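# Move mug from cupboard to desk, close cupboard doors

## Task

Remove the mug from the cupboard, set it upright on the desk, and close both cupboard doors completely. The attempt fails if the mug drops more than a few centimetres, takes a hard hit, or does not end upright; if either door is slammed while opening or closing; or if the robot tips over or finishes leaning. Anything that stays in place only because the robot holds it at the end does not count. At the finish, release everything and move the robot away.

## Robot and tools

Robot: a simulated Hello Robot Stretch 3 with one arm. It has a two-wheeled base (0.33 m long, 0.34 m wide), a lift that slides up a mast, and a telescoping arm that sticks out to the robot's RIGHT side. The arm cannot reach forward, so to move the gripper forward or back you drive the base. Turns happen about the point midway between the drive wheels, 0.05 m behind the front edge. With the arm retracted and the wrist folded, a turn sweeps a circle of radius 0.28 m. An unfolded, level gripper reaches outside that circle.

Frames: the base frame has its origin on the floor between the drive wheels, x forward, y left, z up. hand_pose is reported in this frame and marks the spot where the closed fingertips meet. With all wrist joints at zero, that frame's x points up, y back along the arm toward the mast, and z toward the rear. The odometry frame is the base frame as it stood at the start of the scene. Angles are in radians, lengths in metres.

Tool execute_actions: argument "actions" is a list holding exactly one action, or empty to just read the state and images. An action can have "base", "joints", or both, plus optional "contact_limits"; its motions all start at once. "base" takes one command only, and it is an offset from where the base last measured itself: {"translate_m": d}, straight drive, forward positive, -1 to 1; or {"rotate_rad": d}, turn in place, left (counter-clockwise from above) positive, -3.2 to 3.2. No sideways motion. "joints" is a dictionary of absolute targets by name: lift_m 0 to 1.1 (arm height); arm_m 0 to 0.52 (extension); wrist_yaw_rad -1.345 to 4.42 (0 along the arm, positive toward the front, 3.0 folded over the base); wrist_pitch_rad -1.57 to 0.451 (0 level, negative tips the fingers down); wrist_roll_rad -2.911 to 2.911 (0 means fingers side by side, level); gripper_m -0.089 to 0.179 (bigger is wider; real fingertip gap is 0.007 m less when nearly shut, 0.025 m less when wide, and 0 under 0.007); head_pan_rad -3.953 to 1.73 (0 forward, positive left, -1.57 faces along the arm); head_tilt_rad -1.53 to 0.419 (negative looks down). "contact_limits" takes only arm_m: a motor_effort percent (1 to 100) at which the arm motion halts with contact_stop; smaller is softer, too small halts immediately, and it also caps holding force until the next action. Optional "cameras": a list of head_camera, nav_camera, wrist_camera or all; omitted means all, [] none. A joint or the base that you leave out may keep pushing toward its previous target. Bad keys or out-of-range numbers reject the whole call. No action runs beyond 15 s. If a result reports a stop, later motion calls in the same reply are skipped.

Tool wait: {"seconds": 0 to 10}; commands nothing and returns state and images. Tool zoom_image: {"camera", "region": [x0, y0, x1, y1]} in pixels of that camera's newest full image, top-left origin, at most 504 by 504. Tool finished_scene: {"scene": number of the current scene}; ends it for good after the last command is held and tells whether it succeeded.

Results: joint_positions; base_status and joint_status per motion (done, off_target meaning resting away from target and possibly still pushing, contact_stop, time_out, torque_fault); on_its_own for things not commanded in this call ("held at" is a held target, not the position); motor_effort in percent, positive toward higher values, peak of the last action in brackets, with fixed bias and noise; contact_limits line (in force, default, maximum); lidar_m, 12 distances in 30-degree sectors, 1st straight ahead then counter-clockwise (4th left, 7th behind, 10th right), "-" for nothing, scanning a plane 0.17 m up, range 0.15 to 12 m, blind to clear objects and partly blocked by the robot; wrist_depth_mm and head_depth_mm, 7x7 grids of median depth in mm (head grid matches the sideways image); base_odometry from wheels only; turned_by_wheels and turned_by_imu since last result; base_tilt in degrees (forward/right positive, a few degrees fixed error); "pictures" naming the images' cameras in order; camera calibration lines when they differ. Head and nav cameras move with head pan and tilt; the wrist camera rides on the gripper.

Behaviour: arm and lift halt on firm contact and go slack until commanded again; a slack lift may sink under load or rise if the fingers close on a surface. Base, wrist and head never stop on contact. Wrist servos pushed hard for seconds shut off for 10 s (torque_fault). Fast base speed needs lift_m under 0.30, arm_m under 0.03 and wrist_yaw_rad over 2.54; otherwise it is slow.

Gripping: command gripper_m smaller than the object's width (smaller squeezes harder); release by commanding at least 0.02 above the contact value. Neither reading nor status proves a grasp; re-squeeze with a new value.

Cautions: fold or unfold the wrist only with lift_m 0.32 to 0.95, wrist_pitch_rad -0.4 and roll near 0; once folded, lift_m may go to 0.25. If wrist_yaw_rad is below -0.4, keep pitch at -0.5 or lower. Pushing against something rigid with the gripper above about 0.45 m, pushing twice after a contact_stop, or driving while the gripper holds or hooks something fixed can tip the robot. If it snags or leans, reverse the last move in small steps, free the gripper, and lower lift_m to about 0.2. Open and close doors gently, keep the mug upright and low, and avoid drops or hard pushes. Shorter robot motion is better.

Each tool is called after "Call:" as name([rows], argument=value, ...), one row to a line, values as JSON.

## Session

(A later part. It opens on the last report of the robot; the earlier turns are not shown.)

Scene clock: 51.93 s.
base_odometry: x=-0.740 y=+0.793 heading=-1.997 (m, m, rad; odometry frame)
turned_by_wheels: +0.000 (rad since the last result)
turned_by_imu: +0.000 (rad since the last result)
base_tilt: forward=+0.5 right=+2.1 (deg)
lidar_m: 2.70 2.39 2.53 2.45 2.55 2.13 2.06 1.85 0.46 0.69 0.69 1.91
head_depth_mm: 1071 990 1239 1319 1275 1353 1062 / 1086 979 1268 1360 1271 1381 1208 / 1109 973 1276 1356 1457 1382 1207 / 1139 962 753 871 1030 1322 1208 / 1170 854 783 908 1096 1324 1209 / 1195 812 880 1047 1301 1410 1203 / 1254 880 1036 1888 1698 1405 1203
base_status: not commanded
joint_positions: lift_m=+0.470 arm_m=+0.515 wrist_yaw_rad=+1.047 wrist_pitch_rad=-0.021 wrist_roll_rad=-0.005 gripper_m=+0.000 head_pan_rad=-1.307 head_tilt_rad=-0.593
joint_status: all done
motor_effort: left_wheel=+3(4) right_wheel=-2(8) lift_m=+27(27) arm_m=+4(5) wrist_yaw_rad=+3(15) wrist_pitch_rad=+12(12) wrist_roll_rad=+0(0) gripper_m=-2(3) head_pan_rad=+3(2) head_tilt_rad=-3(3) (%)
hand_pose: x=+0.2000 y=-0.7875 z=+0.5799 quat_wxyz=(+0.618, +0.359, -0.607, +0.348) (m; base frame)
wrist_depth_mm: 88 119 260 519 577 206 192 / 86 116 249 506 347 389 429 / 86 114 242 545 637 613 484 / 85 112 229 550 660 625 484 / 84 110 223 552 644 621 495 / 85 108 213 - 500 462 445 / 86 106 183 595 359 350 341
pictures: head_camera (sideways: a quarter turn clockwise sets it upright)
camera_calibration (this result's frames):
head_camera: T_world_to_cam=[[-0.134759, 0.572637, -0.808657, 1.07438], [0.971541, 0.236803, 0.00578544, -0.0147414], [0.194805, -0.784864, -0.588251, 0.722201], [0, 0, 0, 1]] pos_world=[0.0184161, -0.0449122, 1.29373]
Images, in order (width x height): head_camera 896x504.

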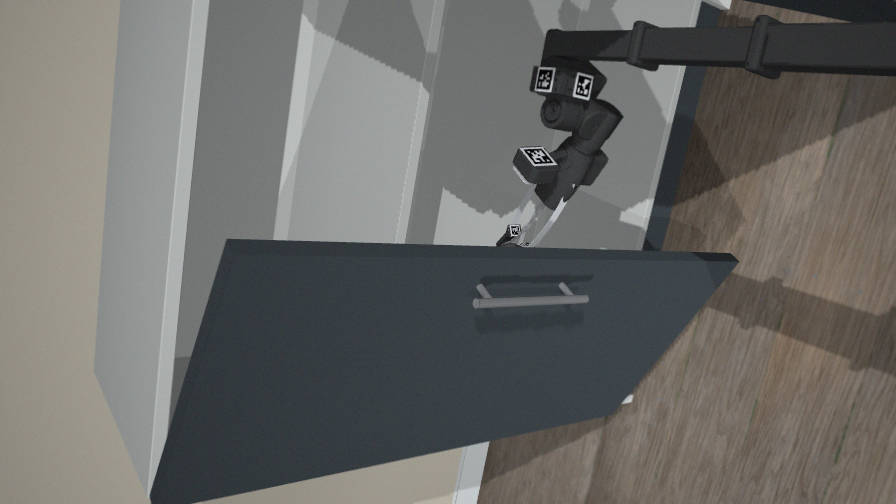

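Call:
execute_actions([
  {"base":{"translate_m":0.06},"joints":{"wrist_yaw_rad":1.2,"arm_m":0.43}},
], cameras=[])

Call:
execute_actions([
  {"base":{"translate_m":0.2},"joints":{"arm_m":0.33}},
])

Scene clock: 53.93 s.
base_odometry: x=-0.765 y=+0.738 heading=-1.997 (m, m, rad; odometry frame)
turned_by_wheels: +0.000 (rad since the last result)
turned_by_imu: +0.000 (rad since the last result)
base_tilt: forward=+0.5 right=+2.0 (deg)
lidar_m: 2.64 2.34 2.52 2.45 2.55 2.19 2.12 1.85 0.49 1.16 0.60 1.91
head_depth_mm: 1069 991 1243 1310 1235 1355 1213 / 1095 981 1272 1360 1268 1378 1214 / 1111 973 1266 1356 1272 1396 1209 / 1146 1270 1200 1349 1430 1377 1200 / 1174 955 660 782 910 1218 1209 / 1222 813 833 1036 1429 1415 1205 / 1259 1353 1622 1903 1701 1405 1199
base_status: done
joint_positions: lift_m=+0.470 arm_m=+0.430 wrist_yaw_rad=+1.198 wrist_pitch_rad=-0.021 wrist_roll_rad=-0.005 gripper_m=+0.000 head_pan_rad=-1.307 head_tilt_rad=-0.593
joint_status: all done
motor_effort: left_wheel=+2(7) right_wheel=-2(15) lift_m=+27(27) arm_m=-6(8) wrist_yaw_rad=+2(19) wrist_pitch_rad=+12(12) wrist_roll_rad=+1(0) gripper_m=-3(3) head_pan_rad=+4(3) head_tilt_rad=-3(3) (%)
hand_pose: x=+0.2167 y=-0.6686 z=+0.5799 quat_wxyz=(+0.590, +0.404, -0.578, +0.394) (m; base frame)
wrist_depth_mm: - 89 126 212 476 511 270 / - 90 126 212 478 400 435 / - 89 126 212 505 551 588 / - 90 127 215 511 556 597 / - 92 127 194 521 560 595 / - 94 126 - 510 462 447 / - 97 119 215 519 386 338
pictures: none
No camera images: the call's "cameras" was empty. Leave "cameras" out to get every camera's image.

Scene clock: 57.00 s.
base_odometry: x=-0.848 y=+0.556 heading=-1.997 (m, m, rad; odometry frame)
turned_by_wheels: +0.000 (rad since the last result)
turned_by_imu: +0.000 (rad since the last result)
base_tilt: forward=+0.5 right=+2.0 (deg)
lidar_m: 2.44 2.16 2.50 2.44 2.54 2.40 2.33 0.63 0.72 1.10 0.49 1.92
head_depth_mm: 1075 987 1255 1312 1276 1370 1213 / 1091 981 1271 1359 1429 1357 1213 / 1118 1240 1266 1360 1460 1347 1209 / 1155 987 1155 1341 1466 1382 1212 / 1190 881 778 821 857 934 1161 / 1233 1371 538 577 1603 1373 1208 / 1257 1427 1626 1923 1691 1409 1198
base_status: done
joint_positions: lift_m=+0.470 arm_m=+0.330 wrist_yaw_rad=+1.199 wrist_pitch_rad=-0.021 wrist_roll_rad=-0.005 gripper_m=+0.000 head_pan_rad=-1.307 head_tilt_rad=-0.593
joint_status: all done
motor_effort: left_wheel=+2(5) right_wheel=-2(6) lift_m=+27(27) arm_m=-6(9) wrist_yaw_rad=+3(2) wrist_pitch_rad=+12(12) wrist_roll_rad=+0(0) gripper_m=-2(2) head_pan_rad=+3(3) head_tilt_rad=-3(4) (%)
hand_pose: x=+0.2168 y=-0.5684 z=+0.5799 quat_wxyz=(+0.590, +0.404, -0.578, +0.394) (m; base frame)
wrist_depth_mm: 118 128 146 170 201 251 318 / 119 130 148 173 206 257 328 / 121 132 150 176 211 265 336 / 122 134 153 180 216 271 345 / 124 135 156 177 224 280 353 / 126 138 158 - 240 290 362 / 129 140 157 191 225 299 370
pictures: head_camera (sideways: a quarter turn clockwise sets it upright), nav_camera (sideways: a quarter turn counterclockwise sets it upright), wrist_camera
camera_calibration (this result's frames):
head_camera: T_world_to_cam=[[-0.134772, 0.572634, -0.808657, 1.07438], [0.971535, 0.236826, 0.00578544, -0.0147414], [0.194824, -0.784859, -0.588251, 0.722201], [0, 0, 0, 1]] pos_world=[0.0184171, -0.0449119, 1.29373]
nav_camera: T_world_to_cam=[[0.169009, -0.500927, 0.848827, -1.06816], [-0.962471, -0.269414, 0.0326452, 0.0209641], [0.212333, -0.822489, -0.527661, 0.644107], [0, 0, 0, 1]] pos_world=[0.0639418, 0.000347486, 1.24587]
wrist_camera: T_world_to_cam=[[-0.3401, -0.939248, -0.0463234, -0.425287], [-0.141197, 0.0997044, -0.984948, 0.699639], [0.929729, -0.32844, -0.166528, -0.125089], [0, 0, 0, 1]] pos_world=[0.0704451, -0.510291, 0.648577]
Images, in order (width x height): head_camera 896x504, nav_camera 672x504, wrist_camera 644x364.

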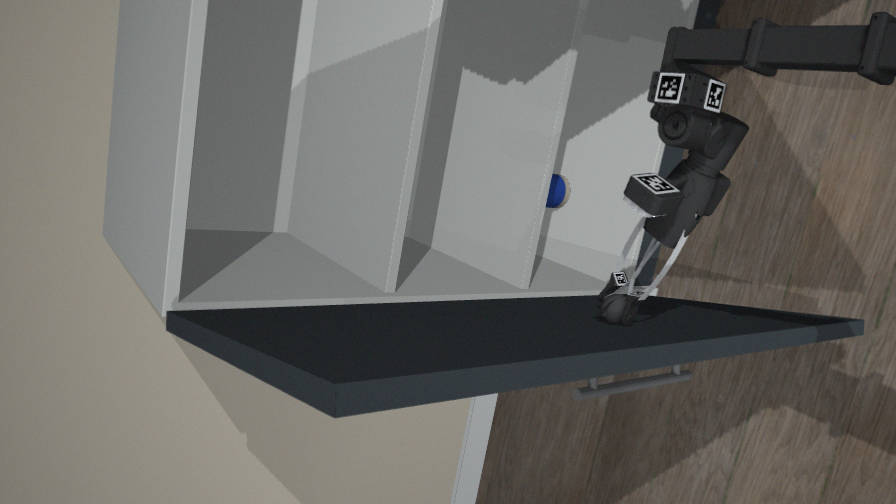

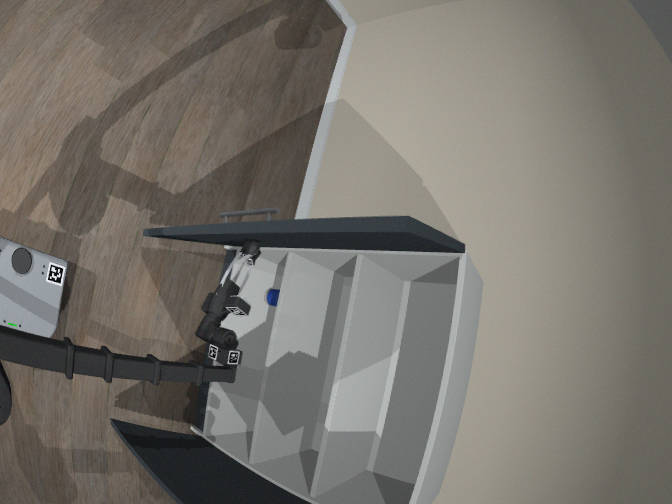

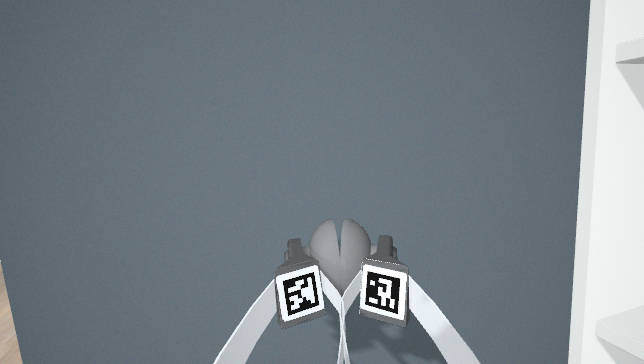

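Call:
execute_actions([
  {"base":{"rotate_rad":-1.71},"joints":{"arm_m":0.003,"lift_m":0.3,"wrist_yaw_rad":1.0}},
], cameras=[])

Call:
execute_actions([
  {"base":{"translate_m":0.305}},
], cameras=[])

Call:
execute_actions([
  {"base":{"rotate_rad":1.96},"joints":{"wrist_yaw_rad":0.55}},
], cameras=[])

Call:
execute_actions([
  {"joints":{"wrist_yaw_rad":0,"arm_m":0.15,"lift_m":0.13,"wrist_pitch_rad":-0.2,"gripper_m":0.14,"head_pan_rad":-1.57,"head_tilt_rad":-0.9}},
])

Scene clock: 61.03 s.
base_odometry: x=-0.848 y=+0.556 heading=+2.577 (m, m, rad; odometry frame)
turned_by_wheels: -1.710 (rad since the last result)
turned_by_imu: -1.735 (rad since the last result)
base_tilt: forward=+0.6 right=+2.1 (deg)
lidar_m: 1.11 0.48 1.69 2.44 2.48 2.62 2.44 2.47 2.51 2.33 2.16 0.63
head_depth_mm: 1917 2161 2452 2170 1710 1418 1214 / 1949 2189 2473 2153 1716 1418 1213 / 2000 2239 2499 2155 1708 1418 1201 / 2020 2236 2508 2146 1721 1413 1204 / 2036 2269 2552 2123 1694 1405 1201 / 2077 2341 2618 2131 1698 1404 1199 / 2103 2392 2586 2143 1691 1403 1176
base_status: done
joint_positions: lift_m=+0.300 arm_m=+0.003 wrist_yaw_rad=+1.002 wrist_pitch_rad=-0.020 wrist_roll_rad=-0.005 gripper_m=+0.000 head_pan_rad=-1.307 head_tilt_rad=-0.593
joint_status: all done
motor_effort: left_wheel=+4(8) right_wheel=-4(10) lift_m=+28(24) arm_m=-7(3) wrist_yaw_rad=-2(5) wrist_pitch_rad=+12(12) wrist_roll_rad=+0(0) gripper_m=-2(2) head_pan_rad=+2(3) head_tilt_rad=-3(3) (%)
hand_pose: x=+0.1940 y=-0.2863 z=+0.4099 quat_wxyz=(+0.626, +0.345, -0.615, +0.334) (m; base frame)
wrist_depth_mm: 900 - 800 512 - - - / 912 - 851 549 - - - / 930 - 899 568 - - - / 927 - 944 604 - - - / 942 - - 633 - - - / 851 829 906 - - 913 926 / 682 752 781 705 723 726 697
pictures: none
No camera images: the call's "cameras" was empty. Leave "cameras" out to get every camera's image.

Scene clock: 65.20 s.
base_odometry: x=-1.105 y=+0.719 heading=+2.577 (m, m, rad; odometry frame)
turned_by_wheels: +0.000 (rad since the last result)
turned_by_imu: +0.002 (rad since the last result)
base_tilt: forward=+0.5 right=+2.1 (deg)
lidar_m: 1.00 0.52 0.29 2.48 2.33 2.95 2.74 2.78 2.48 2.29 0.45 0.63
head_depth_mm: 1905 2138 2385 2163 1720 1427 1213 / 1950 2152 2409 2140 1696 1429 1208 / 1960 2194 2468 2136 1709 1424 1204 / 1996 2198 2493 2133 1708 1420 1203 / 2005 2258 2474 533 626 764 973 / 2024 2272 2426 535 642 800 1068 / 2038 2221 514 565 682 864 1154
base_status: done
joint_positions: lift_m=+0.300 arm_m=+0.003 wrist_yaw_rad=+1.002 wrist_pitch_rad=-0.020 wrist_roll_rad=-0.005 gripper_m=+0.000 head_pan_rad=-1.307 head_tilt_rad=-0.593
joint_status: not commanded
motor_effort: left_wheel=+3(6) right_wheel=-4(3) lift_m=+28(28) arm_m=-6(7) wrist_yaw_rad=-2(2) wrist_pitch_rad=+12(12) wrist_roll_rad=+0(0) gripper_m=-2(2) head_pan_rad=+4(4) head_tilt_rad=-3(3) (%)
hand_pose: x=+0.1940 y=-0.2863 z=+0.4099 quat_wxyz=(+0.626, +0.345, -0.615, +0.334) (m; base frame)
wrist_depth_mm: 578 600 622 442 282 206 - / 733 811 777 456 296 210 - / 716 838 818 474 301 214 - / 619 737 714 497 313 218 - / 749 840 915 560 314 223 - / 744 815 772 - 293 226 901 / 593 598 615 564 356 232 707
pictures: none
No camera images: the call's "cameras" was empty. Leave "cameras" out to get every camera's image.

Scene clock: 69.23 s.
base_odometry: x=-1.105 y=+0.719 heading=-1.746 (m, m, rad; odometry frame)
turned_by_wheels: +1.960 (rad since the last result)
turned_by_imu: +1.988 (rad since the last result)
base_tilt: forward=+0.5 right=+2.0 (deg)
lidar_m: 2.33 2.35 2.74 2.74 2.63 2.29 0.45 0.55 1.00 0.70 0.30 0.29
head_depth_mm: 852 763 1010 950 830 987 1121 / 890 762 1069 948 1067 1039 1149 / 942 756 918 941 1127 1227 1184 / 989 1069 725 840 998 1192 1230 / 1047 1169 582 620 702 802 939 / 1118 1260 1344 469 514 568 634 / 1189 1367 1567 397 406 438 488
base_status: done
joint_positions: lift_m=+0.300 arm_m=+0.003 wrist_yaw_rad=+0.553 wrist_pitch_rad=-0.020 wrist_roll_rad=-0.005 gripper_m=+0.000 head_pan_rad=-1.307 head_tilt_rad=-0.593
joint_status: all done
motor_effort: left_wheel=-4(7) right_wheel=+5(9) lift_m=+27(28) arm_m=-6(7) wrist_yaw_rad=-3(3) wrist_pitch_rad=+12(12) wrist_roll_rad=+0(1) gripper_m=-2(2) head_pan_rad=+3(4) head_tilt_rad=-3(3) (%)
hand_pose: x=+0.1128 y=-0.3661 z=+0.4099 quat_wxyz=(+0.684, +0.200, -0.676, +0.186) (m; base frame)
wrist_depth_mm: 144 168 215 293 426 603 564 / 145 168 215 297 436 625 589 / 145 169 217 300 442 649 597 / 147 172 219 303 457 429 326 / 147 174 221 288 466 672 616 / 149 174 221 - 528 664 588 / 149 175 215 312 480 535 484
pictures: none
No camera images: the call's "cameras" was empty. Leave "cameras" out to get every camera's image.

Scene clock: 71.60 s.
base_odometry: x=-1.105 y=+0.719 heading=-1.746 (m, m, rad; odometry frame)
turned_by_wheels: +0.000 (rad since the last result)
turned_by_imu: +0.000 (rad since the last result)
base_tilt: forward=+0.5 right=+2.0 (deg)
lidar_m: 2.33 2.35 2.74 2.74 2.64 2.29 0.45 0.55 1.00 0.70 0.30 0.29
head_depth_mm: 509 945 807 1072 1266 1244 1122 / 892 963 824 1073 1306 1248 1134 / 920 960 840 1090 1322 1260 - / 948 956 858 1115 1330 1213 1158 / 856 924 1018 1132 1340 1234 1114 / 682 765 835 953 999 1037 1090 / 568 602 619 638 657 718 1100
base_status: not commanded
joint_positions: lift_m=+0.130 arm_m=+0.150 wrist_yaw_rad=+0.002 wrist_pitch_rad=-0.215 wrist_roll_rad=-0.005 gripper_m=+0.140 head_pan_rad=-1.563 head_tilt_rad=-0.888
joint_status: all done
motor_effort: left_wheel=-3(3) right_wheel=+5(5) lift_m=+27(28) arm_m=+5(4) wrist_yaw_rad=-3(6) wrist_pitch_rad=+9(10) wrist_roll_rad=+1(0) gripper_m=+0(90) head_pan_rad=-2(19) head_tilt_rad=-6(33) (%)
hand_pose: x=-0.0210 y=-0.5397 z=+0.1911 quat_wxyz=(+0.705, +0.077, -0.701, -0.075) (m; base frame)
wrist_depth_mm: 249 306 444 575 530 495 464 / 251 308 453 617 542 513 480 / 247 310 462 628 586 540 504 / 249 314 432 441 447 435 421 / 246 314 357 335 326 329 301 / 245 308 284 257 248 - 238 / 245 356 327 290 259 215 200
pictures: head_camera (sideways: a quarter turn clockwise sets it upright), nav_camera (sideways: a quarter turn counterclockwise sets it upright), wrist_camera
camera_calibration (this result's frames):
head_camera: T_world_to_cam=[[0.0128755, 0.798134, -0.602342, 0.804612], [0.999848, -0.0173773, -0.0016534, -0.00522879], [-0.0117867, -0.602229, -0.798236, 0.99657], [0, 0, 0, 1]] pos_world=[0.00661452, -0.0421153, 1.28014]
nav_camera: T_world_to_cam=[[0.0385081, -0.751741, 0.658334, -0.819073], [-0.999249, -0.0261703, 0.028566, 0.0265109], [-0.00424545, -0.658939, -0.752184, 0.937484], [0, 0, 0, 1]] pos_world=[0.062012, 0.00270869, 1.24363]
wrist_camera: T_world_to_cam=[[-0.998591, -0.0172327, -0.0501995, -0.0126365], [0.0408322, 0.354802, -0.934049, 0.412022], [0.033907, -0.934783, -0.353598, -0.26965], [0, 0, 0, 1]] pos_world=[-0.0202994, -0.398468, 0.288867]
Images, in order (width x height): head_camera 896x504, nav_camera 672x504, wrist_camera 644x364.

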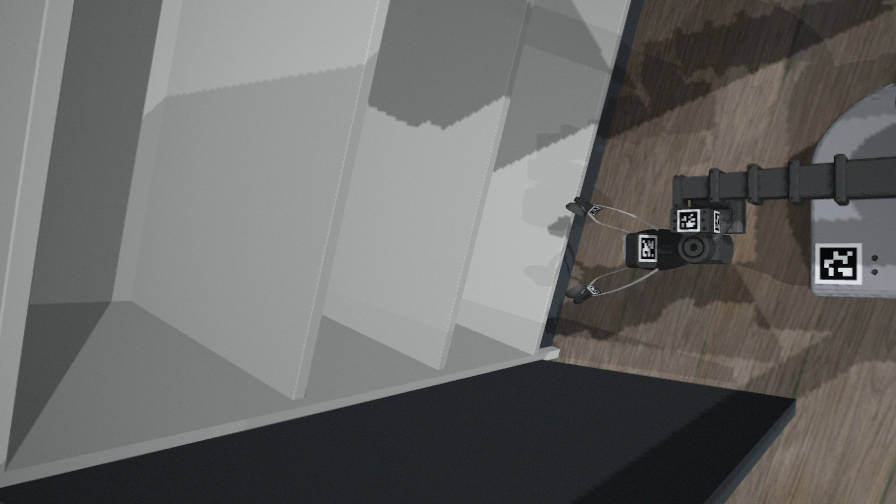

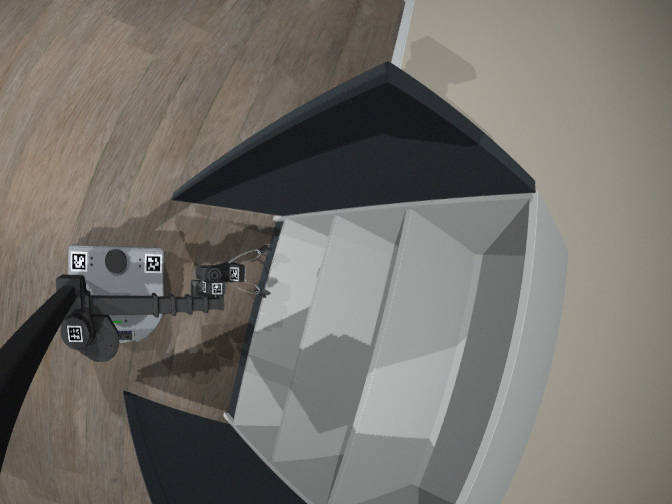

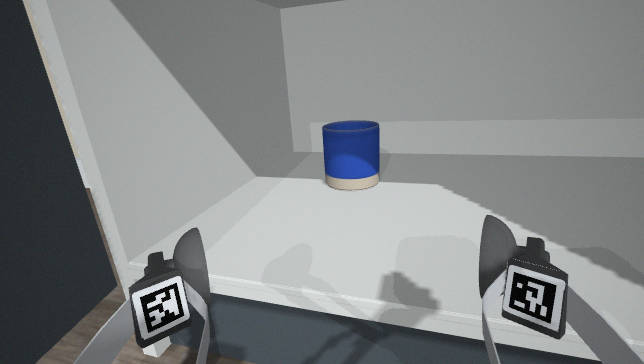

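Call:
execute_actions([
  {"base":{"translate_m":-0.02},"joints":{"arm_m":0.41,"lift_m":0.105}},
], cameras=["wrist_camera"])

Scene clock: 74.97 s.
base_odometry: x=-1.102 y=+0.739 heading=-1.747 (m, m, rad; odometry frame)
turned_by_wheels: +0.000 (rad since the last result)
turned_by_imu: +0.000 (rad since the last result)
base_tilt: forward=+0.5 right=+2.0 (deg)
lidar_m: 2.34 2.92 2.75 2.75 2.61 2.27 0.43 0.52 1.00 0.74 0.33 0.30
head_depth_mm: 510 939 810 1078 1264 1245 1118 / 889 961 824 1073 1300 1240 1135 / 911 959 838 1092 1320 1241 - / 938 955 838 1112 1342 1240 1153 / 903 932 856 1134 1342 1234 1119 / 722 812 850 1026 1085 1176 1104 / 599 654 679 699 718 747 1106
base_status: done
joint_positions: lift_m=+0.105 arm_m=+0.410 wrist_yaw_rad=+0.002 wrist_pitch_rad=-0.215 wrist_roll_rad=-0.005 gripper_m=+0.140 head_pan_rad=-1.563 head_tilt_rad=-0.888
joint_status: all done
motor_effort: left_wheel=-2(8) right_wheel=+5(7) lift_m=+28(27) arm_m=+5(6) wrist_yaw_rad=-2(1) wrist_pitch_rad=+9(9) wrist_roll_rad=+1(0) gripper_m=+0(1) head_pan_rad=-3(3) head_tilt_rad=-6(5) (%)
hand_pose: x=-0.0211 y=-0.7997 z=+0.1660 quat_wxyz=(+0.705, +0.077, -0.701, -0.075) (m; base frame)
wrist_depth_mm: 197 247 345 335 312 287 269 / 197 250 362 352 326 304 280 / 198 252 371 370 346 314 296 / 198 253 360 176 330 333 306 / 201 256 298 176 240 273 253 / 203 229 220 188 199 - 200 / 188 175 178 175 169 165 162
pictures: wrist_camera
camera_calibration (this result's frames):
wrist_camera: T_world_to_cam=[[-0.998598, -0.0167994, -0.0502062, -0.0181297], [0.0409779, 0.35519, -0.933895, 0.48111], [0.0335216, -0.934643, -0.354004, -0.521362], [0, 0, 0, 1]] pos_world=[-0.0203422, -0.658478, 0.263832]
Images, in order (width x height): wrist_camera 644x364.

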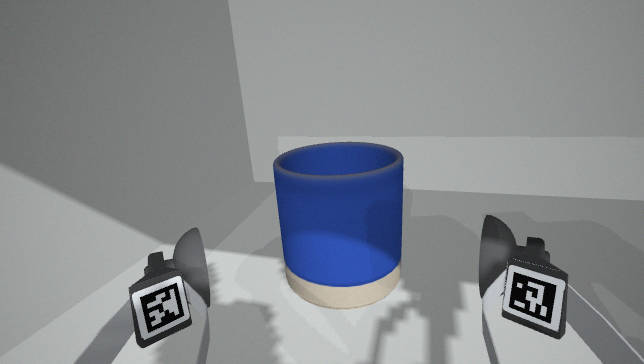

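Call:
execute_actions([
  {"base":{"translate_m":0.003},"joints":{"arm_m":0.472}},
], cameras=[])

Call:
execute_actions([
  {"joints":{"gripper_m":0.02}},
], cameras=[])

Call:
execute_actions([
  {"joints":{"lift_m":0.128}},
], cameras=["wrist_camera"])

Scene clock: 76.77 s.
base_odometry: x=-1.102 y=+0.736 heading=-1.747 (m, m, rad; odometry frame)
turned_by_wheels: +0.000 (rad since the last result)
turned_by_imu: +0.000 (rad since the last result)
base_tilt: forward=+0.6 right=+2.1 (deg)
lidar_m: 2.34 2.91 2.75 2.75 2.61 2.27 0.43 0.53 1.00 0.73 0.33 0.30
head_depth_mm: 508 940 811 1078 1260 1247 1123 / 891 964 824 1077 1303 1249 1136 / 912 960 839 1092 1319 1233 - / 940 957 854 1086 1329 1235 1159 / 901 926 858 1132 1340 1237 1108 / 717 803 855 1027 1071 1118 1094 / 596 649 670 689 710 737 1105
base_status: done
joint_positions: lift_m=+0.105 arm_m=+0.472 wrist_yaw_rad=+0.002 wrist_pitch_rad=-0.215 wrist_roll_rad=-0.005 gripper_m=+0.140 head_pan_rad=-1.563 head_tilt_rad=-0.888
joint_status: all done
motor_effort: left_wheel=-3(4) right_wheel=+4(9) lift_m=+28(27) arm_m=+5(4) wrist_yaw_rad=-1(2) wrist_pitch_rad=+9(9) wrist_roll_rad=+0(0) gripper_m=+0(0) head_pan_rad=-1(2) head_tilt_rad=-6(6) (%)
hand_pose: x=-0.0211 y=-0.8617 z=+0.1660 quat_wxyz=(+0.705, +0.077, -0.701, -0.075) (m; base frame)
wrist_depth_mm: 182 227 298 280 259 240 226 / 183 228 314 295 271 252 233 / 185 231 328 314 287 265 246 / 185 230 319 175 174 280 257 / 187 233 278 111 117 274 254 / 189 215 210 112 117 - 198 / 181 173 177 120 126 165 161
pictures: none
No camera images: the call's "cameras" was empty. Leave "cameras" out to get every camera's image.

Scene clock: 78.47 s.
base_odometry: x=-1.102 y=+0.736 heading=-1.747 (m, m, rad; odometry frame)
turned_by_wheels: +0.000 (rad since the last result)
turned_by_imu: +0.000 (rad since the last result)
base_tilt: forward=+0.6 right=+2.1 (deg)
lidar_m: 2.34 2.91 2.75 2.76 2.62 2.27 0.43 0.53 1.00 0.73 0.33 0.30
head_depth_mm: 509 940 808 1079 1269 1244 1117 / 888 959 825 1073 1305 1248 1134 / 913 960 839 1094 1321 1244 - / 939 955 859 1088 1326 1235 1153 / 893 926 854 1129 1337 1239 1110 / 716 806 856 1032 1073 1118 1091 / 595 649 670 689 710 735 1106
base_status: not commanded
joint_positions: lift_m=+0.105 arm_m=+0.472 wrist_yaw_rad=-0.002 wrist_pitch_rad=-0.219 wrist_roll_rad=-0.005 gripper_m=+0.021 head_pan_rad=-1.563 head_tilt_rad=-0.888
joint_status: all done
motor_effort: left_wheel=-4(4) right_wheel=+6(6) lift_m=+28(28) arm_m=+6(5) wrist_yaw_rad=+2(2) wrist_pitch_rad=+11(11) wrist_roll_rad=+0(0) gripper_m=-22(99) head_pan_rad=-2(2) head_tilt_rad=-6(6) (%)
hand_pose: x=-0.0219 y=-0.8614 z=+0.1650 quat_wxyz=(+0.705, +0.077, -0.701, -0.078) (m; base frame)
wrist_depth_mm: 181 228 300 277 258 242 224 / 184 229 317 291 271 254 235 / 185 230 325 311 287 265 247 / 186 232 319 171 289 280 257 / 188 235 272 170 114 260 251 / 190 215 122 106 110 207 197 / 180 182 170 113 122 159 161
pictures: none
No camera images: the call's "cameras" was empty. Leave "cameras" out to get every camera's image.

Scene clock: 79.43 s.
base_odometry: x=-1.102 y=+0.736 heading=-1.747 (m, m, rad; odometry frame)
turned_by_wheels: +0.000 (rad since the last result)
turned_by_imu: +0.000 (rad since the last result)
base_tilt: forward=+0.5 right=+2.0 (deg)
lidar_m: 2.34 2.91 2.75 2.75 2.62 2.27 0.43 0.53 1.00 0.73 0.33 0.30
head_depth_mm: 509 944 808 1072 1262 1240 1123 / 887 960 824 1072 1308 1240 1139 / 916 959 839 1097 1321 1235 - / 939 955 858 1089 1326 1233 1152 / 896 925 859 1133 1343 1229 1113 / 716 804 851 1025 1068 1118 1095 / 595 649 669 688 710 739 1102
base_status: not commanded
joint_positions: lift_m=+0.127 arm_m=+0.472 wrist_yaw_rad=-0.001 wrist_pitch_rad=-0.240 wrist_roll_rad=-0.005 gripper_m=+0.021 head_pan_rad=-1.563 head_tilt_rad=-0.888
joint_status: all done
motor_effort: left_wheel=-4(3) right_wheel=+5(6) lift_m=+62(62) arm_m=+6(6) wrist_yaw_rad=+2(1) wrist_pitch_rad=+24(25) wrist_roll_rad=+0(0) gripper_m=-22(22) head_pan_rad=-4(1) head_tilt_rad=-6(6) (%)
hand_pose: x=-0.0219 y=-0.8597 z=+0.1817 quat_wxyz=(+0.704, +0.085, -0.700, -0.085) (m; base frame)
wrist_depth_mm: 183 226 295 279 257 241 225 / 182 229 314 297 271 253 236 / 185 230 328 315 289 265 247 / 187 233 324 173 292 280 259 / 188 236 290 164 113 281 265 / 189 228 123 106 110 232 217 / 189 202 190 114 122 179 181
pictures: wrist_camera
camera_calibration (this result's frames):
wrist_camera: T_world_to_cam=[[-0.998645, -0.0123134, -0.0505674, -0.0152113], [0.0421564, 0.378403, -0.924681, 0.535477], [0.0305209, -0.925559, -0.377371, -0.559822], [0, 0, 0, 1]] pos_world=[-0.0206782, -0.720962, 0.283115]
Images, in order (width x height): wrist_camera 644x364.

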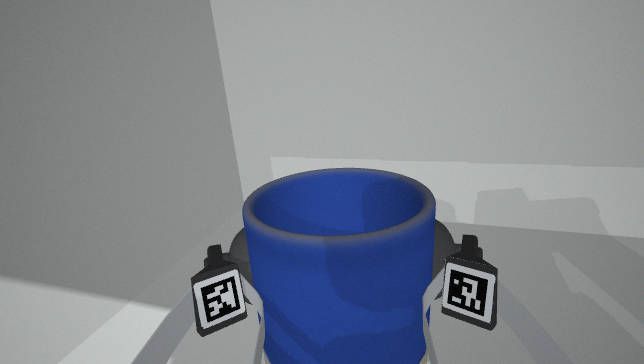

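Call:
execute_actions([
  {"joints":{"arm_m":0.1}},
], cameras=[])

Call:
execute_actions([
  {"base":{"rotate_rad":-0.9},"joints":{"arm_m":0.003,"lift_m":0.29}},
], cameras=[])

Call:
execute_actions([
  {"joints":{"wrist_yaw_rad":2.6}},
], cameras=[])

Call:
execute_actions([
  {"base":{"rotate_rad":1.45},"joints":{"head_pan_rad":-0.5}},
], cameras=["nav_camera"])

Call:
execute_actions([
  {"base":{"translate_m":1}},
], cameras=[])

Call:
execute_actions([
  {"base":{"translate_m":0.5}},
], cameras=[])

Call:
execute_actions([
  {"base":{"rotate_rad":0.9},"joints":{"lift_m":0.77,"wrist_yaw_rad":0,"head_pan_rad":-1.57,"head_tilt_rad":-0.6}},
], cameras=["head_camera"])

Scene clock: 83.80 s.
base_odometry: x=-1.102 y=+0.736 heading=-1.747 (m, m, rad; odometry frame)
turned_by_wheels: +0.000 (rad since the last result)
turned_by_imu: +0.000 (rad since the last result)
base_tilt: forward=+0.5 right=+2.0 (deg)
lidar_m: 2.34 2.92 2.75 2.75 2.61 2.27 0.43 0.53 1.00 0.43 0.33 0.30
head_depth_mm: 508 940 807 1077 1269 1243 1115 / 887 962 823 1072 1302 1236 1137 / 914 957 840 1092 1319 1256 - / 939 956 858 1114 1302 1239 1151 / 897 930 860 1130 1343 1232 1110 / 714 805 851 1026 1071 1117 1091 / 596 650 667 692 710 737 1104
base_status: not commanded
joint_positions: lift_m=+0.127 arm_m=+0.100 wrist_yaw_rad=-0.001 wrist_pitch_rad=-0.241 wrist_roll_rad=-0.005 gripper_m=+0.021 head_pan_rad=-1.563 head_tilt_rad=-0.888
joint_status: all done
motor_effort: left_wheel=-3(4) right_wheel=+5(5) lift_m=+62(62) arm_m=-5(8) wrist_yaw_rad=+1(1) wrist_pitch_rad=+24(24) wrist_roll_rad=+0(0) gripper_m=-23(22) head_pan_rad=-3(2) head_tilt_rad=-6(6) (%)
hand_pose: x=-0.0219 y=-0.4885 z=+0.1815 quat_wxyz=(+0.704, +0.085, -0.700, -0.086) (m; base frame)
wrist_depth_mm: 278 340 505 616 563 526 503 / 273 344 502 644 600 558 528 / 272 353 510 662 602 567 529 / 271 349 439 173 352 393 375 / 269 348 325 163 113 287 277 / 268 406 123 106 110 245 234 / 359 361 338 114 122 295 264
pictures: none
No camera images: the call's "cameras" was empty. Leave "cameras" out to get every camera's image.

Scene clock: 86.20 s.
base_odometry: x=-1.102 y=+0.736 heading=-2.647 (m, m, rad; odometry frame)
turned_by_wheels: -0.900 (rad since the last result)
turned_by_imu: -0.913 (rad since the last result)
base_tilt: forward=+0.5 right=+2.0 (deg)
lidar_m: 0.30 2.49 2.34 2.93 2.75 2.79 2.44 2.27 0.43 0.61 1.00 0.55
head_depth_mm: 510 553 613 687 791 1246 1118 / 579 646 730 831 973 1200 1137 / 673 769 899 1066 1326 1234 - / 768 886 1078 1342 1380 1235 - / 895 947 1162 1136 1336 1233 1109 / 982 944 851 1080 1286 1230 1108 / 920 944 809 1057 1226 1230 1105
base_status: done
joint_positions: lift_m=+0.289 arm_m=+0.003 wrist_yaw_rad=-0.001 wrist_pitch_rad=-0.242 wrist_roll_rad=-0.005 gripper_m=+0.021 head_pan_rad=-1.563 head_tilt_rad=-0.889
joint_status: all done
motor_effort: left_wheel=+4(8) right_wheel=-4(6) lift_m=+62(63) arm_m=-6(5) wrist_yaw_rad=+1(2) wrist_pitch_rad=+24(24) wrist_roll_rad=+0(0) gripper_m=-22(22) head_pan_rad=-3(2) head_tilt_rad=-5(6) (%)
hand_pose: x=-0.0218 y=-0.3914 z=+0.3434 quat_wxyz=(+0.704, +0.085, -0.700, -0.086) (m; base frame)
wrist_depth_mm: 577 649 741 527 371 274 216 / 609 652 742 520 389 283 222 / 591 686 798 610 410 290 227 / 635 731 797 174 365 305 233 / 648 679 618 163 113 311 242 / 520 503 123 106 110 301 245 / 422 426 485 114 121 359 255
pictures: none
No camera images: the call's "cameras" was empty. Leave "cameras" out to get every camera's image.

Scene clock: 88.50 s.
base_odometry: x=-1.102 y=+0.736 heading=-2.647 (m, m, rad; odometry frame)
turned_by_wheels: +0.000 (rad since the last result)
turned_by_imu: +0.000 (rad since the last result)
base_tilt: forward=+0.6 right=+2.0 (deg)
lidar_m: 0.30 2.50 2.34 2.93 2.75 2.78 2.44 2.27 0.43 0.61 1.00 0.55
head_depth_mm: 511 552 612 685 793 1249 1120 / 579 647 729 832 971 1204 1133 / 672 771 899 1063 1325 1234 - / 767 888 1080 1351 1396 1257 - / 897 950 1162 1136 1342 1236 1125 / 977 945 850 1087 1291 1231 1106 / 920 945 810 1061 1224 1220 1102
base_status: not commanded
joint_positions: lift_m=+0.289 arm_m=+0.003 wrist_yaw_rad=+2.597 wrist_pitch_rad=-0.242 wrist_roll_rad=-0.005 gripper_m=+0.021 head_pan_rad=-1.563 head_tilt_rad=-0.889
joint_status: all done
motor_effort: left_wheel=+3(3) right_wheel=-4(4) lift_m=+63(62) arm_m=-6(6) wrist_yaw_rad=+3(5) wrist_pitch_rad=+24(24) wrist_roll_rad=+0(0) gripper_m=-22(22) head_pan_rad=-3(2) head_tilt_rad=-6(6) (%)
hand_pose: x=+0.1045 y=+0.0595 z=+0.3434 quat_wxyz=(+0.271, +0.697, -0.106, +0.655) (m; base frame)
wrist_depth_mm: - - - - - - 208 / - - - - - - 216 / - - - - - - 227 / - - - 173 988 - 240 / 940 951 856 163 113 758 255 / 731 692 122 106 110 287 269 / 586 572 530 113 121 487 289
pictures: none
No camera images: the call's "cameras" was empty. Leave "cameras" out to get every camera's image.

Scene clock: 90.63 s.
base_odometry: x=-1.102 y=+0.736 heading=-1.197 (m, m, rad; odometry frame)
turned_by_wheels: +1.450 (rad since the last result)
turned_by_imu: +1.469 (rad since the last result)
base_tilt: forward=+0.6 right=+2.0 (deg)
lidar_m: 2.94 2.75 2.75 2.58 2.28 0.43 0.54 1.00 0.70 0.32 0.30 2.34
head_depth_mm: 2239 2226 1854 1592 1402 725 1102 / 2299 2202 1857 1597 1393 1238 1120 / 2380 2225 1850 1585 1392 1241 1136 / 2467 2202 1839 1582 1391 1242 1123 / 2490 2201 1850 1586 1386 1231 1114 / 2455 2172 1813 1567 1382 1229 1109 / 2581 2162 1808 1575 1377 1226 1104
base_status: done
joint_positions: lift_m=+0.289 arm_m=+0.003 wrist_yaw_rad=+2.598 wrist_pitch_rad=-0.242 wrist_roll_rad=-0.005 gripper_m=+0.021 head_pan_rad=-0.507 head_tilt_rad=-0.889
joint_status: all done
motor_effort: left_wheel=-4(9) right_wheel=+5(12) lift_m=+62(62) arm_m=-6(6) wrist_yaw_rad=+1(3) wrist_pitch_rad=+24(24) wrist_roll_rad=+1(1) gripper_m=-22(22) head_pan_rad=+3(32) head_tilt_rad=-5(5) (%)
hand_pose: x=+0.1045 y=+0.0595 z=+0.3434 quat_wxyz=(+0.271, +0.697, -0.106, +0.655) (m; base frame)
wrist_depth_mm: - - - - - - - / - - - - - - - / - - - - - - - / - - - 172 985 - - / 976 881 830 163 112 815 760 / 719 698 123 106 111 645 619 / 584 569 536 114 121 494 509
pictures: nav_camera (sideways: a quarter turn counterclockwise sets it upright)
camera_calibration (this result's frames):
nav_camera: T_world_to_cam=[[0.67371, -0.336844, 0.657762, -0.822203], [-0.469182, -0.88264, 0.0285521, 0.0232956], [0.570949, -0.327846, -0.752684, 0.934626], [0, 0, 0, 1]] pos_world=[0.0312319, 0.0500208, 1.24363]
Images, in order (width x height): nav_camera 672x504.

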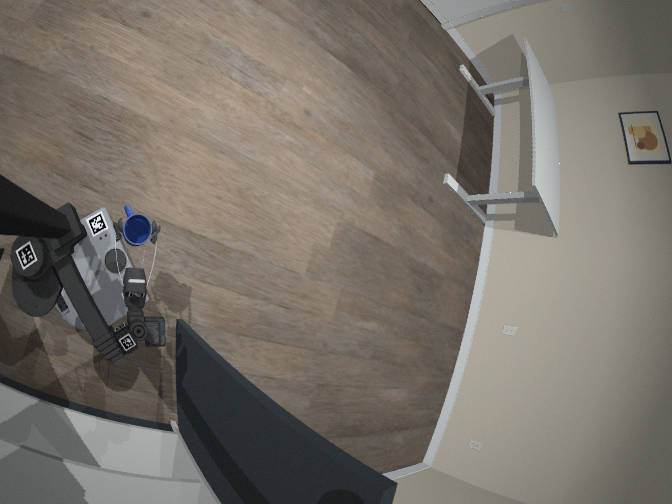

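Scene clock: 95.63 s.
base_odometry: x=-0.737 y=-0.195 heading=-1.197 (m, m, rad; odometry frame)
turned_by_wheels: +0.000 (rad since the last result)
turned_by_imu: +0.005 (rad since the last result)
base_tilt: forward=+0.5 right=+2.0 (deg)
lidar_m: 2.15 1.99 1.99 2.39 2.95 2.95 1.38 0.94 1.76 2.06 1.82 1.42
head_depth_mm: 1614 1869 1868 1606 1396 1240 1126 / 1659 1934 1855 1592 1391 1252 1136 / 1692 2013 1830 1591 1391 1237 1135 / 1181 1959 1804 1576 1399 1235 1124 / 1177 2072 1827 1575 1383 1238 1112 / 1168 2107 1827 1572 1384 1229 1106 / 1208 2149 1814 1567 1380 1228 1113
base_status: done
joint_positions: lift_m=+0.289 arm_m=+0.003 wrist_yaw_rad=+2.598 wrist_pitch_rad=-0.242 wrist_roll_rad=-0.005 gripper_m=+0.021 head_pan_rad=-0.507 head_tilt_rad=-0.889
joint_status: not commanded
motor_effort: left_wheel=-4(9) right_wheel=+5(10) lift_m=+62(62) arm_m=-6(6) wrist_yaw_rad=+2(1) wrist_pitch_rad=+24(24) wrist_roll_rad=+1(0) gripper_m=-22(22) head_pan_rad=+2(3) head_tilt_rad=-5(6) (%)
hand_pose: x=+0.1044 y=+0.0596 z=+0.3434 quat_wxyz=(+0.271, +0.697, -0.105, +0.655) (m; base frame)
wrist_depth_mm: - - - - - - - / - - - - - - - / - - - - - - - / - - - 171 959 - - / 951 903 838 163 112 799 759 / 721 712 123 106 111 639 601 / 568 568 524 113 122 497 503
pictures: none
No camera images: the call's "cameras" was empty. Leave "cameras" out to get every camera's image.

Scene clock: 98.93 s.
base_odometry: x=-0.555 y=-0.660 heading=-1.197 (m, m, rad; odometry frame)
turned_by_wheels: +0.000 (rad since the last result)
turned_by_imu: +0.002 (rad since the last result)
base_tilt: forward=+0.6 right=+2.0 (deg)
lidar_m: 1.66 1.63 1.63 1.96 3.29 3.29 1.42 1.50 2.13 1.67 1.48 1.01
head_depth_mm: 1202 993 1722 1596 1405 1246 1118 / 1193 962 862 1594 1382 1241 1133 / 1184 957 1364 1544 1399 1234 1134 / 1180 953 1755 1582 1387 1240 1120 / 1177 949 1787 1585 1387 1232 1109 / 1173 944 1831 1572 1379 1232 1109 / 1162 970 1830 1570 1376 1228 1101
base_status: done
joint_positions: lift_m=+0.289 arm_m=+0.003 wrist_yaw_rad=+2.598 wrist_pitch_rad=-0.242 wrist_roll_rad=-0.005 gripper_m=+0.021 head_pan_rad=-0.507 head_tilt_rad=-0.890
joint_status: not commanded
motor_effort: left_wheel=-3(9) right_wheel=+5(12) lift_m=+62(61) arm_m=-6(7) wrist_yaw_rad=+1(1) wrist_pitch_rad=+24(24) wrist_roll_rad=+0(0) gripper_m=-22(22) head_pan_rad=+3(4) head_tilt_rad=-6(5) (%)
hand_pose: x=+0.1043 y=+0.0596 z=+0.3434 quat_wxyz=(+0.271, +0.697, -0.105, +0.655) (m; base frame)
wrist_depth_mm: - - - - - - - / - - - - - - - / - - - - - - - / - - - 172 976 - - / 986 903 871 163 112 798 763 / 730 699 123 106 110 646 618 / 590 565 541 113 122 502 506
pictures: none
No camera images: the call's "cameras" was empty. Leave "cameras" out to get every camera's image.

Scene clock: 104.13 s.
base_odometry: x=-0.555 y=-0.660 heading=-0.297 (m, m, rad; odometry frame)
turned_by_wheels: +0.900 (rad since the last result)
turned_by_imu: +0.913 (rad since the last result)
base_tilt: forward=+0.5 right=+2.0 (deg)
lidar_m: 1.63 1.81 2.83 3.28 2.17 1.42 2.12 1.83 1.49 1.01 1.63 1.64
head_depth_mm: 1209 1349 1524 1755 1692 1427 1267 / 1232 1377 1525 1751 1692 1404 1276 / 1248 1402 1234 932 1682 1358 - / 1268 1423 1230 924 1360 524 1177 / 1284 1437 1222 960 1676 1400 1200 / 1311 1471 1219 953 1664 1395 1194 / 1323 1492 1218 985 1669 1394 1195
base_status: done
joint_positions: lift_m=+0.769 arm_m=+0.003 wrist_yaw_rad=+0.003 wrist_pitch_rad=-0.242 wrist_roll_rad=-0.005 gripper_m=+0.021 head_pan_rad=-1.563 head_tilt_rad=-0.605
joint_status: all done
motor_effort: left_wheel=-3(10) right_wheel=+5(10) lift_m=+62(64) arm_m=-6(6) wrist_yaw_rad=-3(6) wrist_pitch_rad=+25(25) wrist_roll_rad=+0(0) gripper_m=-22(22) head_pan_rad=-3(33) head_tilt_rad=+3(29) (%)
hand_pose: x=-0.0209 y=-0.3914 z=+0.8233 quat_wxyz=(+0.704, +0.087, -0.700, -0.085) (m; base frame)
wrist_depth_mm: - - - - - - 951 / - - - - - - - / - - - 951 - - - / 658 612 578 173 576 - - / - - - 164 113 - - / - - 123 106 110 - - / - - - 114 121 - -
pictures: head_camera (sideways: a quarter turn clockwise sets it upright)
camera_calibration (this result's frames):
head_camera: T_world_to_cam=[[0.01448, 0.598294, -0.801146, 1.06368], [0.999843, -0.0168705, 0.00547243, -0.0145065], [-0.0102416, -0.801099, -0.598444, 0.736712], [0, 0, 0, 1]] pos_world=[0.00664721, -0.0464599, 1.29312]
Images, in order (width x height): head_camera 896x504.

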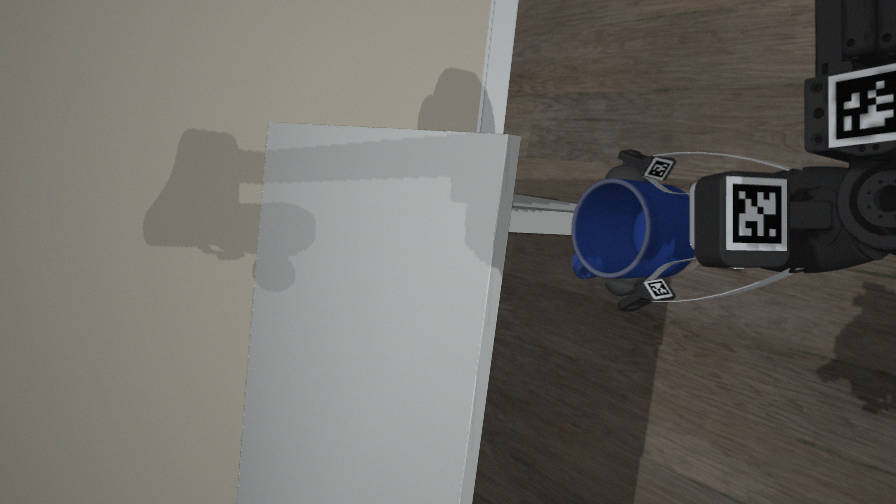

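Call:
execute_actions([
  {"joints":{"lift_m":0.74,"arm_m":0.47}},
], cameras=[])

Call:
execute_actions([
  {"joints":{"lift_m":0.705}},
], cameras=[])

Scene clock: 108.90 s.
base_odometry: x=-0.555 y=-0.660 heading=-0.297 (m, m, rad; odometry frame)
turned_by_wheels: +0.000 (rad since the last result)
turned_by_imu: +0.000 (rad since the last result)
base_tilt: forward=+0.6 right=+2.1 (deg)
lidar_m: 1.63 1.81 2.83 3.29 2.18 1.42 2.12 1.83 1.49 1.01 1.62 1.63
head_depth_mm: 1210 1356 1533 1753 1691 1470 - / 1226 1376 1531 1738 - 1407 1200 / 1248 1396 1296 867 1634 1409 1200 / 1267 1420 1295 894 1628 1381 1197 / 1292 1451 1227 954 1688 1406 1197 / 1302 1470 1219 953 1679 1406 1202 / 1327 1492 1215 986 1665 1396 1194
base_status: not commanded
joint_positions: lift_m=+0.740 arm_m=+0.470 wrist_yaw_rad=+0.002 wrist_pitch_rad=-0.242 wrist_roll_rad=-0.005 gripper_m=+0.021 head_pan_rad=-1.563 head_tilt_rad=-0.605
joint_status: all done
motor_effort: left_wheel=-3(3) right_wheel=+5(5) lift_m=+31(60) arm_m=+6(6) wrist_yaw_rad=-2(3) wrist_pitch_rad=+25(25) wrist_roll_rad=+0(0) gripper_m=-22(22) head_pan_rad=-1(2) head_tilt_rad=+3(3) (%)
hand_pose: x=-0.0211 y=-0.8575 z=+0.7942 quat_wxyz=(+0.704, +0.087, -0.700, -0.085) (m; base frame)
wrist_depth_mm: 808 771 746 719 674 640 615 / 869 819 781 728 696 669 628 / 924 853 810 747 703 710 668 / 548 526 497 173 383 729 704 / 369 360 327 164 113 313 752 / 283 273 123 106 110 251 781 / 223 221 208 114 121 195 197
pictures: none
No camera images: the call's "cameras" was empty. Leave "cameras" out to get every camera's image.

Scene clock: 110.03 s.
base_odometry: x=-0.555 y=-0.660 heading=-0.297 (m, m, rad; odometry frame)
turned_by_wheels: +0.000 (rad since the last result)
turned_by_imu: +0.000 (rad since the last result)
base_tilt: forward=+0.6 right=+2.1 (deg)
lidar_m: 1.63 1.81 2.83 3.29 2.18 1.42 2.12 1.83 1.49 1.01 1.62 1.64
head_depth_mm: 1220 1354 1522 1751 1692 1445 - / 1237 1384 1534 1757 - 1388 1181 / 1245 1400 1235 - 1636 1400 1202 / 1271 1427 1224 894 1626 1388 1197 / 1291 1440 1225 954 1683 1407 1202 / 1306 1470 1216 951 1696 1391 1195 / 1329 1498 1214 986 1678 1402 1197
base_status: not commanded
joint_positions: lift_m=+0.705 arm_m=+0.470 wrist_yaw_rad=+0.002 wrist_pitch_rad=-0.227 wrist_roll_rad=-0.005 gripper_m=+0.021 head_pan_rad=-1.563 head_tilt_rad=-0.605
joint_status: all done
motor_effort: left_wheel=-4(4) right_wheel=+5(5) lift_m=+28(32) arm_m=+5(5) wrist_yaw_rad=-2(2) wrist_pitch_rad=+16(25) wrist_roll_rad=+0(1) gripper_m=-22(22) head_pan_rad=-3(2) head_tilt_rad=+3(4) (%)
hand_pose: x=-0.0211 y=-0.8588 z=+0.7631 quat_wxyz=(+0.705, +0.081, -0.700, -0.080) (m; base frame)
wrist_depth_mm: 802 775 746 692 670 637 606 / 880 824 775 729 693 663 636 / 890 842 794 694 636 699 668 / 464 439 415 172 318 369 699 / 312 299 272 170 113 260 743 / 230 226 122 106 110 207 197 / 186 182 171 114 122 161 162
pictures: none
No camera images: the call's "cameras" was empty. Leave "cameras" out to get every camera's image.

Call:
execute_actions([
  {"joints":{"gripper_m":0.14}},
], cameras=[])

Call:
execute_actions([
  {"joints":{"arm_m":0.2}},
], cameras=["wrist_camera"])

Call:
execute_actions([
  {"base":{"rotate_rad":-1.273},"joints":{"arm_m":0.003,"lift_m":0.29,"wrist_yaw_rad":2.6,"gripper_m":0}},
], cameras=[])

Call:
execute_actions([
  {"base":{"translate_m":-1}},
], cameras=[])

Call:
execute_actions([
  {"base":{"translate_m":-0.88}},
], cameras=[])

Call:
execute_actions([
  {"base":{"rotate_rad":-0.43},"joints":{"wrist_yaw_rad":0.5,"wrist_pitch_rad":0,"head_pan_rad":-1.3}},
], cameras=["nav_camera"])

Scene clock: 112.03 s.
base_odometry: x=-0.555 y=-0.660 heading=-0.297 (m, m, rad; odometry frame)
turned_by_wheels: +0.000 (rad since the last result)
turned_by_imu: +0.000 (rad since the last result)
base_tilt: forward=+0.6 right=+2.0 (deg)
lidar_m: 1.63 1.81 2.83 3.29 2.17 1.42 2.12 1.83 1.49 1.01 1.62 1.64
head_depth_mm: 1215 1351 1533 1742 1696 1442 - / 1236 1381 1524 1755 - 1374 1182 / 1251 1397 1230 - 1647 1404 1205 / 1269 1426 1230 892 1647 1364 1207 / 1288 1445 1225 959 1684 1410 1193 / 1306 1466 1224 954 1670 1399 1201 / 1331 1490 1220 986 1654 1395 1200
base_status: not commanded
joint_positions: lift_m=+0.705 arm_m=+0.470 wrist_yaw_rad=+0.002 wrist_pitch_rad=-0.221 wrist_roll_rad=-0.005 gripper_m=+0.140 head_pan_rad=-1.563 head_tilt_rad=-0.605
joint_status: all done
motor_effort: left_wheel=-3(3) right_wheel=+5(5) lift_m=+28(27) arm_m=+5(5) wrist_yaw_rad=-1(1) wrist_pitch_rad=+13(16) wrist_roll_rad=+0(1) gripper_m=+1(90) head_pan_rad=-1(2) head_tilt_rad=+4(3) (%)
hand_pose: x=-0.0211 y=-0.8592 z=+0.7645 quat_wxyz=(+0.705, +0.079, -0.701, -0.078) (m; base frame)
wrist_depth_mm: 823 785 740 693 658 623 623 / 863 813 769 738 706 696 658 / 907 842 802 717 674 696 665 / 483 459 426 176 328 397 694 / 314 306 274 168 123 275 728 / 234 235 211 111 121 - 203 / 187 174 174 120 132 166 161
pictures: none
No camera images: the call's "cameras" was empty. Leave "cameras" out to get every camera's image.

Scene clock: 115.23 s.
base_odometry: x=-0.555 y=-0.660 heading=-0.297 (m, m, rad; odometry frame)
turned_by_wheels: +0.000 (rad since the last result)
turned_by_imu: +0.000 (rad since the last result)
base_tilt: forward=+0.6 right=+2.0 (deg)
lidar_m: 1.63 1.80 2.82 3.28 2.18 1.42 2.12 1.83 1.49 1.02 1.63 1.64
head_depth_mm: 1214 1356 1535 1746 1693 1417 - / 1228 1378 1527 1753 1789 - 1179 / 1254 1398 1232 925 1741 1347 1205 / 1271 1418 1227 925 1734 1340 1201 / 1296 1453 1224 954 1654 1398 1196 / 1308 1462 1227 953 1678 1398 1199 / 1328 1491 1210 988 1670 1396 1195
base_status: not commanded
joint_positions: lift_m=+0.705 arm_m=+0.200 wrist_yaw_rad=+0.002 wrist_pitch_rad=-0.220 wrist_roll_rad=-0.005 gripper_m=+0.140 head_pan_rad=-1.563 head_tilt_rad=-0.605
joint_status: all done
motor_effort: left_wheel=-3(4) right_wheel=+5(5) lift_m=+28(27) arm_m=-6(10) wrist_yaw_rad=-2(2) wrist_pitch_rad=+12(12) wrist_roll_rad=+1(0) gripper_m=+0(1) head_pan_rad=-2(2) head_tilt_rad=+4(4) (%)
hand_pose: x=-0.0211 y=-0.5902 z=+0.7647 quat_wxyz=(+0.705, +0.079, -0.701, -0.077) (m; base frame)
wrist_depth_mm: - - 974 963 874 838 826 / - - - 984 931 897 834 / - 915 822 378 693 953 899 / 487 461 428 380 386 994 945 / 344 318 294 283 275 - - / - - - - - - - / - - - - - - 968
pictures: wrist_camera
camera_calibration (this result's frames):
wrist_camera: T_world_to_cam=[[-0.9986, -0.0164296, -0.050282, 0.0156973], [0.0410068, 0.360036, -0.932037, 0.967274], [0.0334163, -0.932794, -0.358858, -0.108813], [0, 0, 0, 1]] pos_world=[-0.0203533, -0.449496, 0.863275]
Images, in order (width x height): wrist_camera 644x364.

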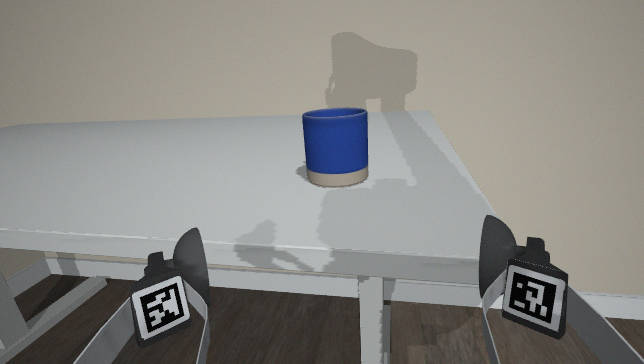

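Scene clock: 119.83 s.
base_odometry: x=-0.555 y=-0.660 heading=-1.570 (m, m, rad; odometry frame)
turned_by_wheels: -1.273 (rad since the last result)
turned_by_imu: -1.291 (rad since the last result)
base_tilt: forward=+0.5 right=+2.1 (deg)
lidar_m: 1.51 1.67 1.63 1.67 2.19 3.29 1.88 1.42 1.95 2.17 1.57 1.01
head_depth_mm: 1790 1950 2184 2116 1688 1412 1210 / 1851 2055 2329 2106 1699 1408 1210 / 1941 2164 2459 2106 1686 1406 1205 / 2037 2272 2548 2082 1685 1401 1204 / 2140 2388 2628 2097 1682 1403 1196 / 2094 2318 2453 2095 1683 1399 1196 / 1846 2001 2139 2106 1672 1396 1194
base_status: done
joint_positions: lift_m=+0.290 arm_m=+0.003 wrist_yaw_rad=+2.597 wrist_pitch_rad=-0.220 wrist_roll_rad=-0.005 gripper_m=+0.000 head_pan_rad=-1.563 head_tilt_rad=-0.605
joint_status: all done
motor_effort: left_wheel=+4(7) right_wheel=-4(8) lift_m=+27(28) arm_m=-7(10) wrist_yaw_rad=+3(6) wrist_pitch_rad=+12(12) wrist_roll_rad=+0(0) gripper_m=-2(92) head_pan_rad=-2(3) head_tilt_rad=+3(3) (%)
hand_pose: x=+0.1054 y=+0.0610 z=+0.3498 quat_wxyz=(+0.264, +0.696, -0.113, +0.658) (m; base frame)
wrist_depth_mm: - - - - - - - / - - - - - - - / - - - - - - - / - - - - - - - / - 963 945 978 882 810 782 / 748 723 721 - 677 654 622 / 593 572 572 550 536 537 519
pictures: none
No camera images: the call's "cameras" was empty. Leave "cameras" out to get every camera's image.

Scene clock: 124.83 s.
base_odometry: x=-0.555 y=+0.340 heading=-1.570 (m, m, rad; odometry frame)
turned_by_wheels: +0.000 (rad since the last result)
turned_by_imu: -0.005 (rad since the last result)
base_tilt: forward=+0.6 right=+2.0 (deg)
lidar_m: 1.98 2.20 2.08 2.12 2.54 2.39 2.44 0.94 1.36 0.81 2.23 2.38
head_depth_mm: 1360 1494 1466 1611 1617 1410 1203 / 1460 1578 1530 1608 1650 1414 1206 / 1527 1708 1919 2043 1639 1372 1203 / 1591 1798 2020 2117 1687 1398 1198 / 1682 1894 2140 2086 1683 1407 1198 / 1771 2004 2271 2094 1674 1403 1200 / 1839 2108 2440 2079 1671 1394 1197
base_status: done
joint_positions: lift_m=+0.290 arm_m=+0.003 wrist_yaw_rad=+2.598 wrist_pitch_rad=-0.220 wrist_roll_rad=-0.005 gripper_m=+0.000 head_pan_rad=-1.563 head_tilt_rad=-0.605
joint_status: not commanded
motor_effort: left_wheel=+4(7) right_wheel=-3(10) lift_m=+28(28) arm_m=-7(7) wrist_yaw_rad=+1(2) wrist_pitch_rad=+12(12) wrist_roll_rad=+0(0) gripper_m=-2(3) head_pan_rad=-3(2) head_tilt_rad=+4(3) (%)
hand_pose: x=+0.1054 y=+0.0611 z=+0.3498 quat_wxyz=(+0.264, +0.696, -0.113, +0.658) (m; base frame)
wrist_depth_mm: - - - - - - - / - - - - - - - / - - - - - - - / - - - - - - - / - 983 921 972 857 800 824 / 726 725 714 - 695 652 634 / 594 577 568 546 542 525 516
pictures: none
No camera images: the call's "cameras" was empty. Leave "cameras" out to get every camera's image.

Scene clock: 129.53 s.
base_odometry: x=-0.556 y=+1.220 heading=-1.570 (m, m, rad; odometry frame)
turned_by_wheels: +0.000 (rad since the last result)
turned_by_imu: -0.004 (rad since the last result)
base_tilt: forward=+0.6 right=+2.0 (deg)
lidar_m: 2.86 2.62 2.46 2.47 1.69 1.59 1.63 1.39 0.82 0.46 1.03 3.17
head_depth_mm: 1058 942 1288 1500 1643 1415 1208 / 1106 800 759 963 1557 1413 1204 / 1137 1259 604 726 911 1225 1201 / 1181 1342 532 584 690 845 1129 / 1231 1410 1231 551 684 1335 1183 / 1268 1500 1350 1592 1611 1394 1196 / 1339 1407 1418 1579 1660 1396 1193
base_status: done
joint_positions: lift_m=+0.290 arm_m=+0.003 wrist_yaw_rad=+2.598 wrist_pitch_rad=-0.220 wrist_roll_rad=-0.005 gripper_m=+0.000 head_pan_rad=-1.563 head_tilt_rad=-0.605
joint_status: not commanded
motor_effort: left_wheel=+3(6) right_wheel=-3(9) lift_m=+28(28) arm_m=-5(6) wrist_yaw_rad=+1(3) wrist_pitch_rad=+11(12) wrist_roll_rad=+0(0) gripper_m=-2(2) head_pan_rad=-2(1) head_tilt_rad=+3(4) (%)
hand_pose: x=+0.1054 y=+0.0611 z=+0.3498 quat_wxyz=(+0.264, +0.696, -0.113, +0.658) (m; base frame)
wrist_depth_mm: - - - - - - - / - - - - - - - / - - - - - - - / - - - - - - - / - 948 926 979 886 814 837 / 766 746 706 - 686 646 640 / 592 578 573 546 535 533 515
pictures: none
No camera images: the call's "cameras" was empty. Leave "cameras" out to get every camera's image.

Scene clock: 131.60 s.
base_odometry: x=-0.556 y=+1.220 heading=-2.000 (m, m, rad; odometry frame)
turned_by_wheels: -0.430 (rad since the last result)
turned_by_imu: -0.436 (rad since the last result)
base_tilt: forward=+0.5 right=+2.1 (deg)
lidar_m: 3.18 2.85 2.55 2.46 2.24 1.65 1.60 1.66 1.35 0.67 0.46 1.04
head_depth_mm: 1058 1178 1329 1502 1650 1417 1209 / 1083 1212 1358 1553 1701 1405 1202 / 1097 908 1071 1491 1639 1409 1202 / 1118 834 694 809 965 1209 1221 / 1141 1281 561 624 700 820 1056 / 1169 1332 506 525 612 1306 1195 / 1201 1377 1276 1415 1563 1386 1200
base_status: done
joint_positions: lift_m=+0.290 arm_m=+0.003 wrist_yaw_rad=+0.503 wrist_pitch_rad=-0.022 wrist_roll_rad=-0.005 gripper_m=+0.000 head_pan_rad=-1.307 head_tilt_rad=-0.605
joint_status: all done
motor_effort: left_wheel=+3(10) right_wheel=-4(9) lift_m=+28(28) arm_m=-6(6) wrist_yaw_rad=-3(4) wrist_pitch_rad=+13(13) wrist_roll_rad=+0(1) gripper_m=-2(2) head_pan_rad=+3(22) head_tilt_rad=+3(3) (%)
hand_pose: x=+0.1018 y=-0.3725 z=+0.3996 quat_wxyz=(+0.689, +0.183, -0.681, +0.169) (m; base frame)
wrist_depth_mm: 754 937 244 314 443 873 753 / 758 919 249 318 450 866 810 / 772 938 255 322 462 890 812 / 753 992 257 326 472 902 828 / 743 932 263 315 494 940 844 / 755 - 274 - 573 924 863 / 769 772 279 339 476 702 673
pictures: nav_camera (sideways: a quarter turn counterclockwise sets it upright)
camera_calibration (this result's frames):
nav_camera: T_world_to_cam=[[0.171691, -0.511091, 0.842204, -1.05954], [-0.962396, -0.269694, 0.032529, 0.0211154], [0.210512, -0.816119, -0.538176, 0.657798], [0, 0, 0, 1]] pos_world=[0.0637601, 0.00101412, 1.24568]
Images, in order (width x height): nav_camera 672x504.

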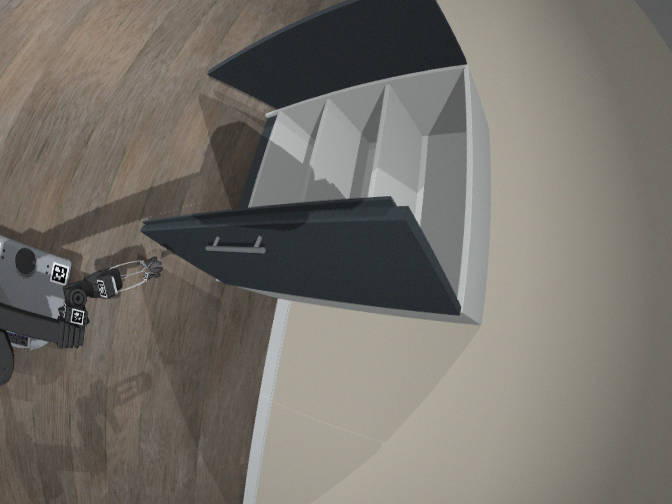

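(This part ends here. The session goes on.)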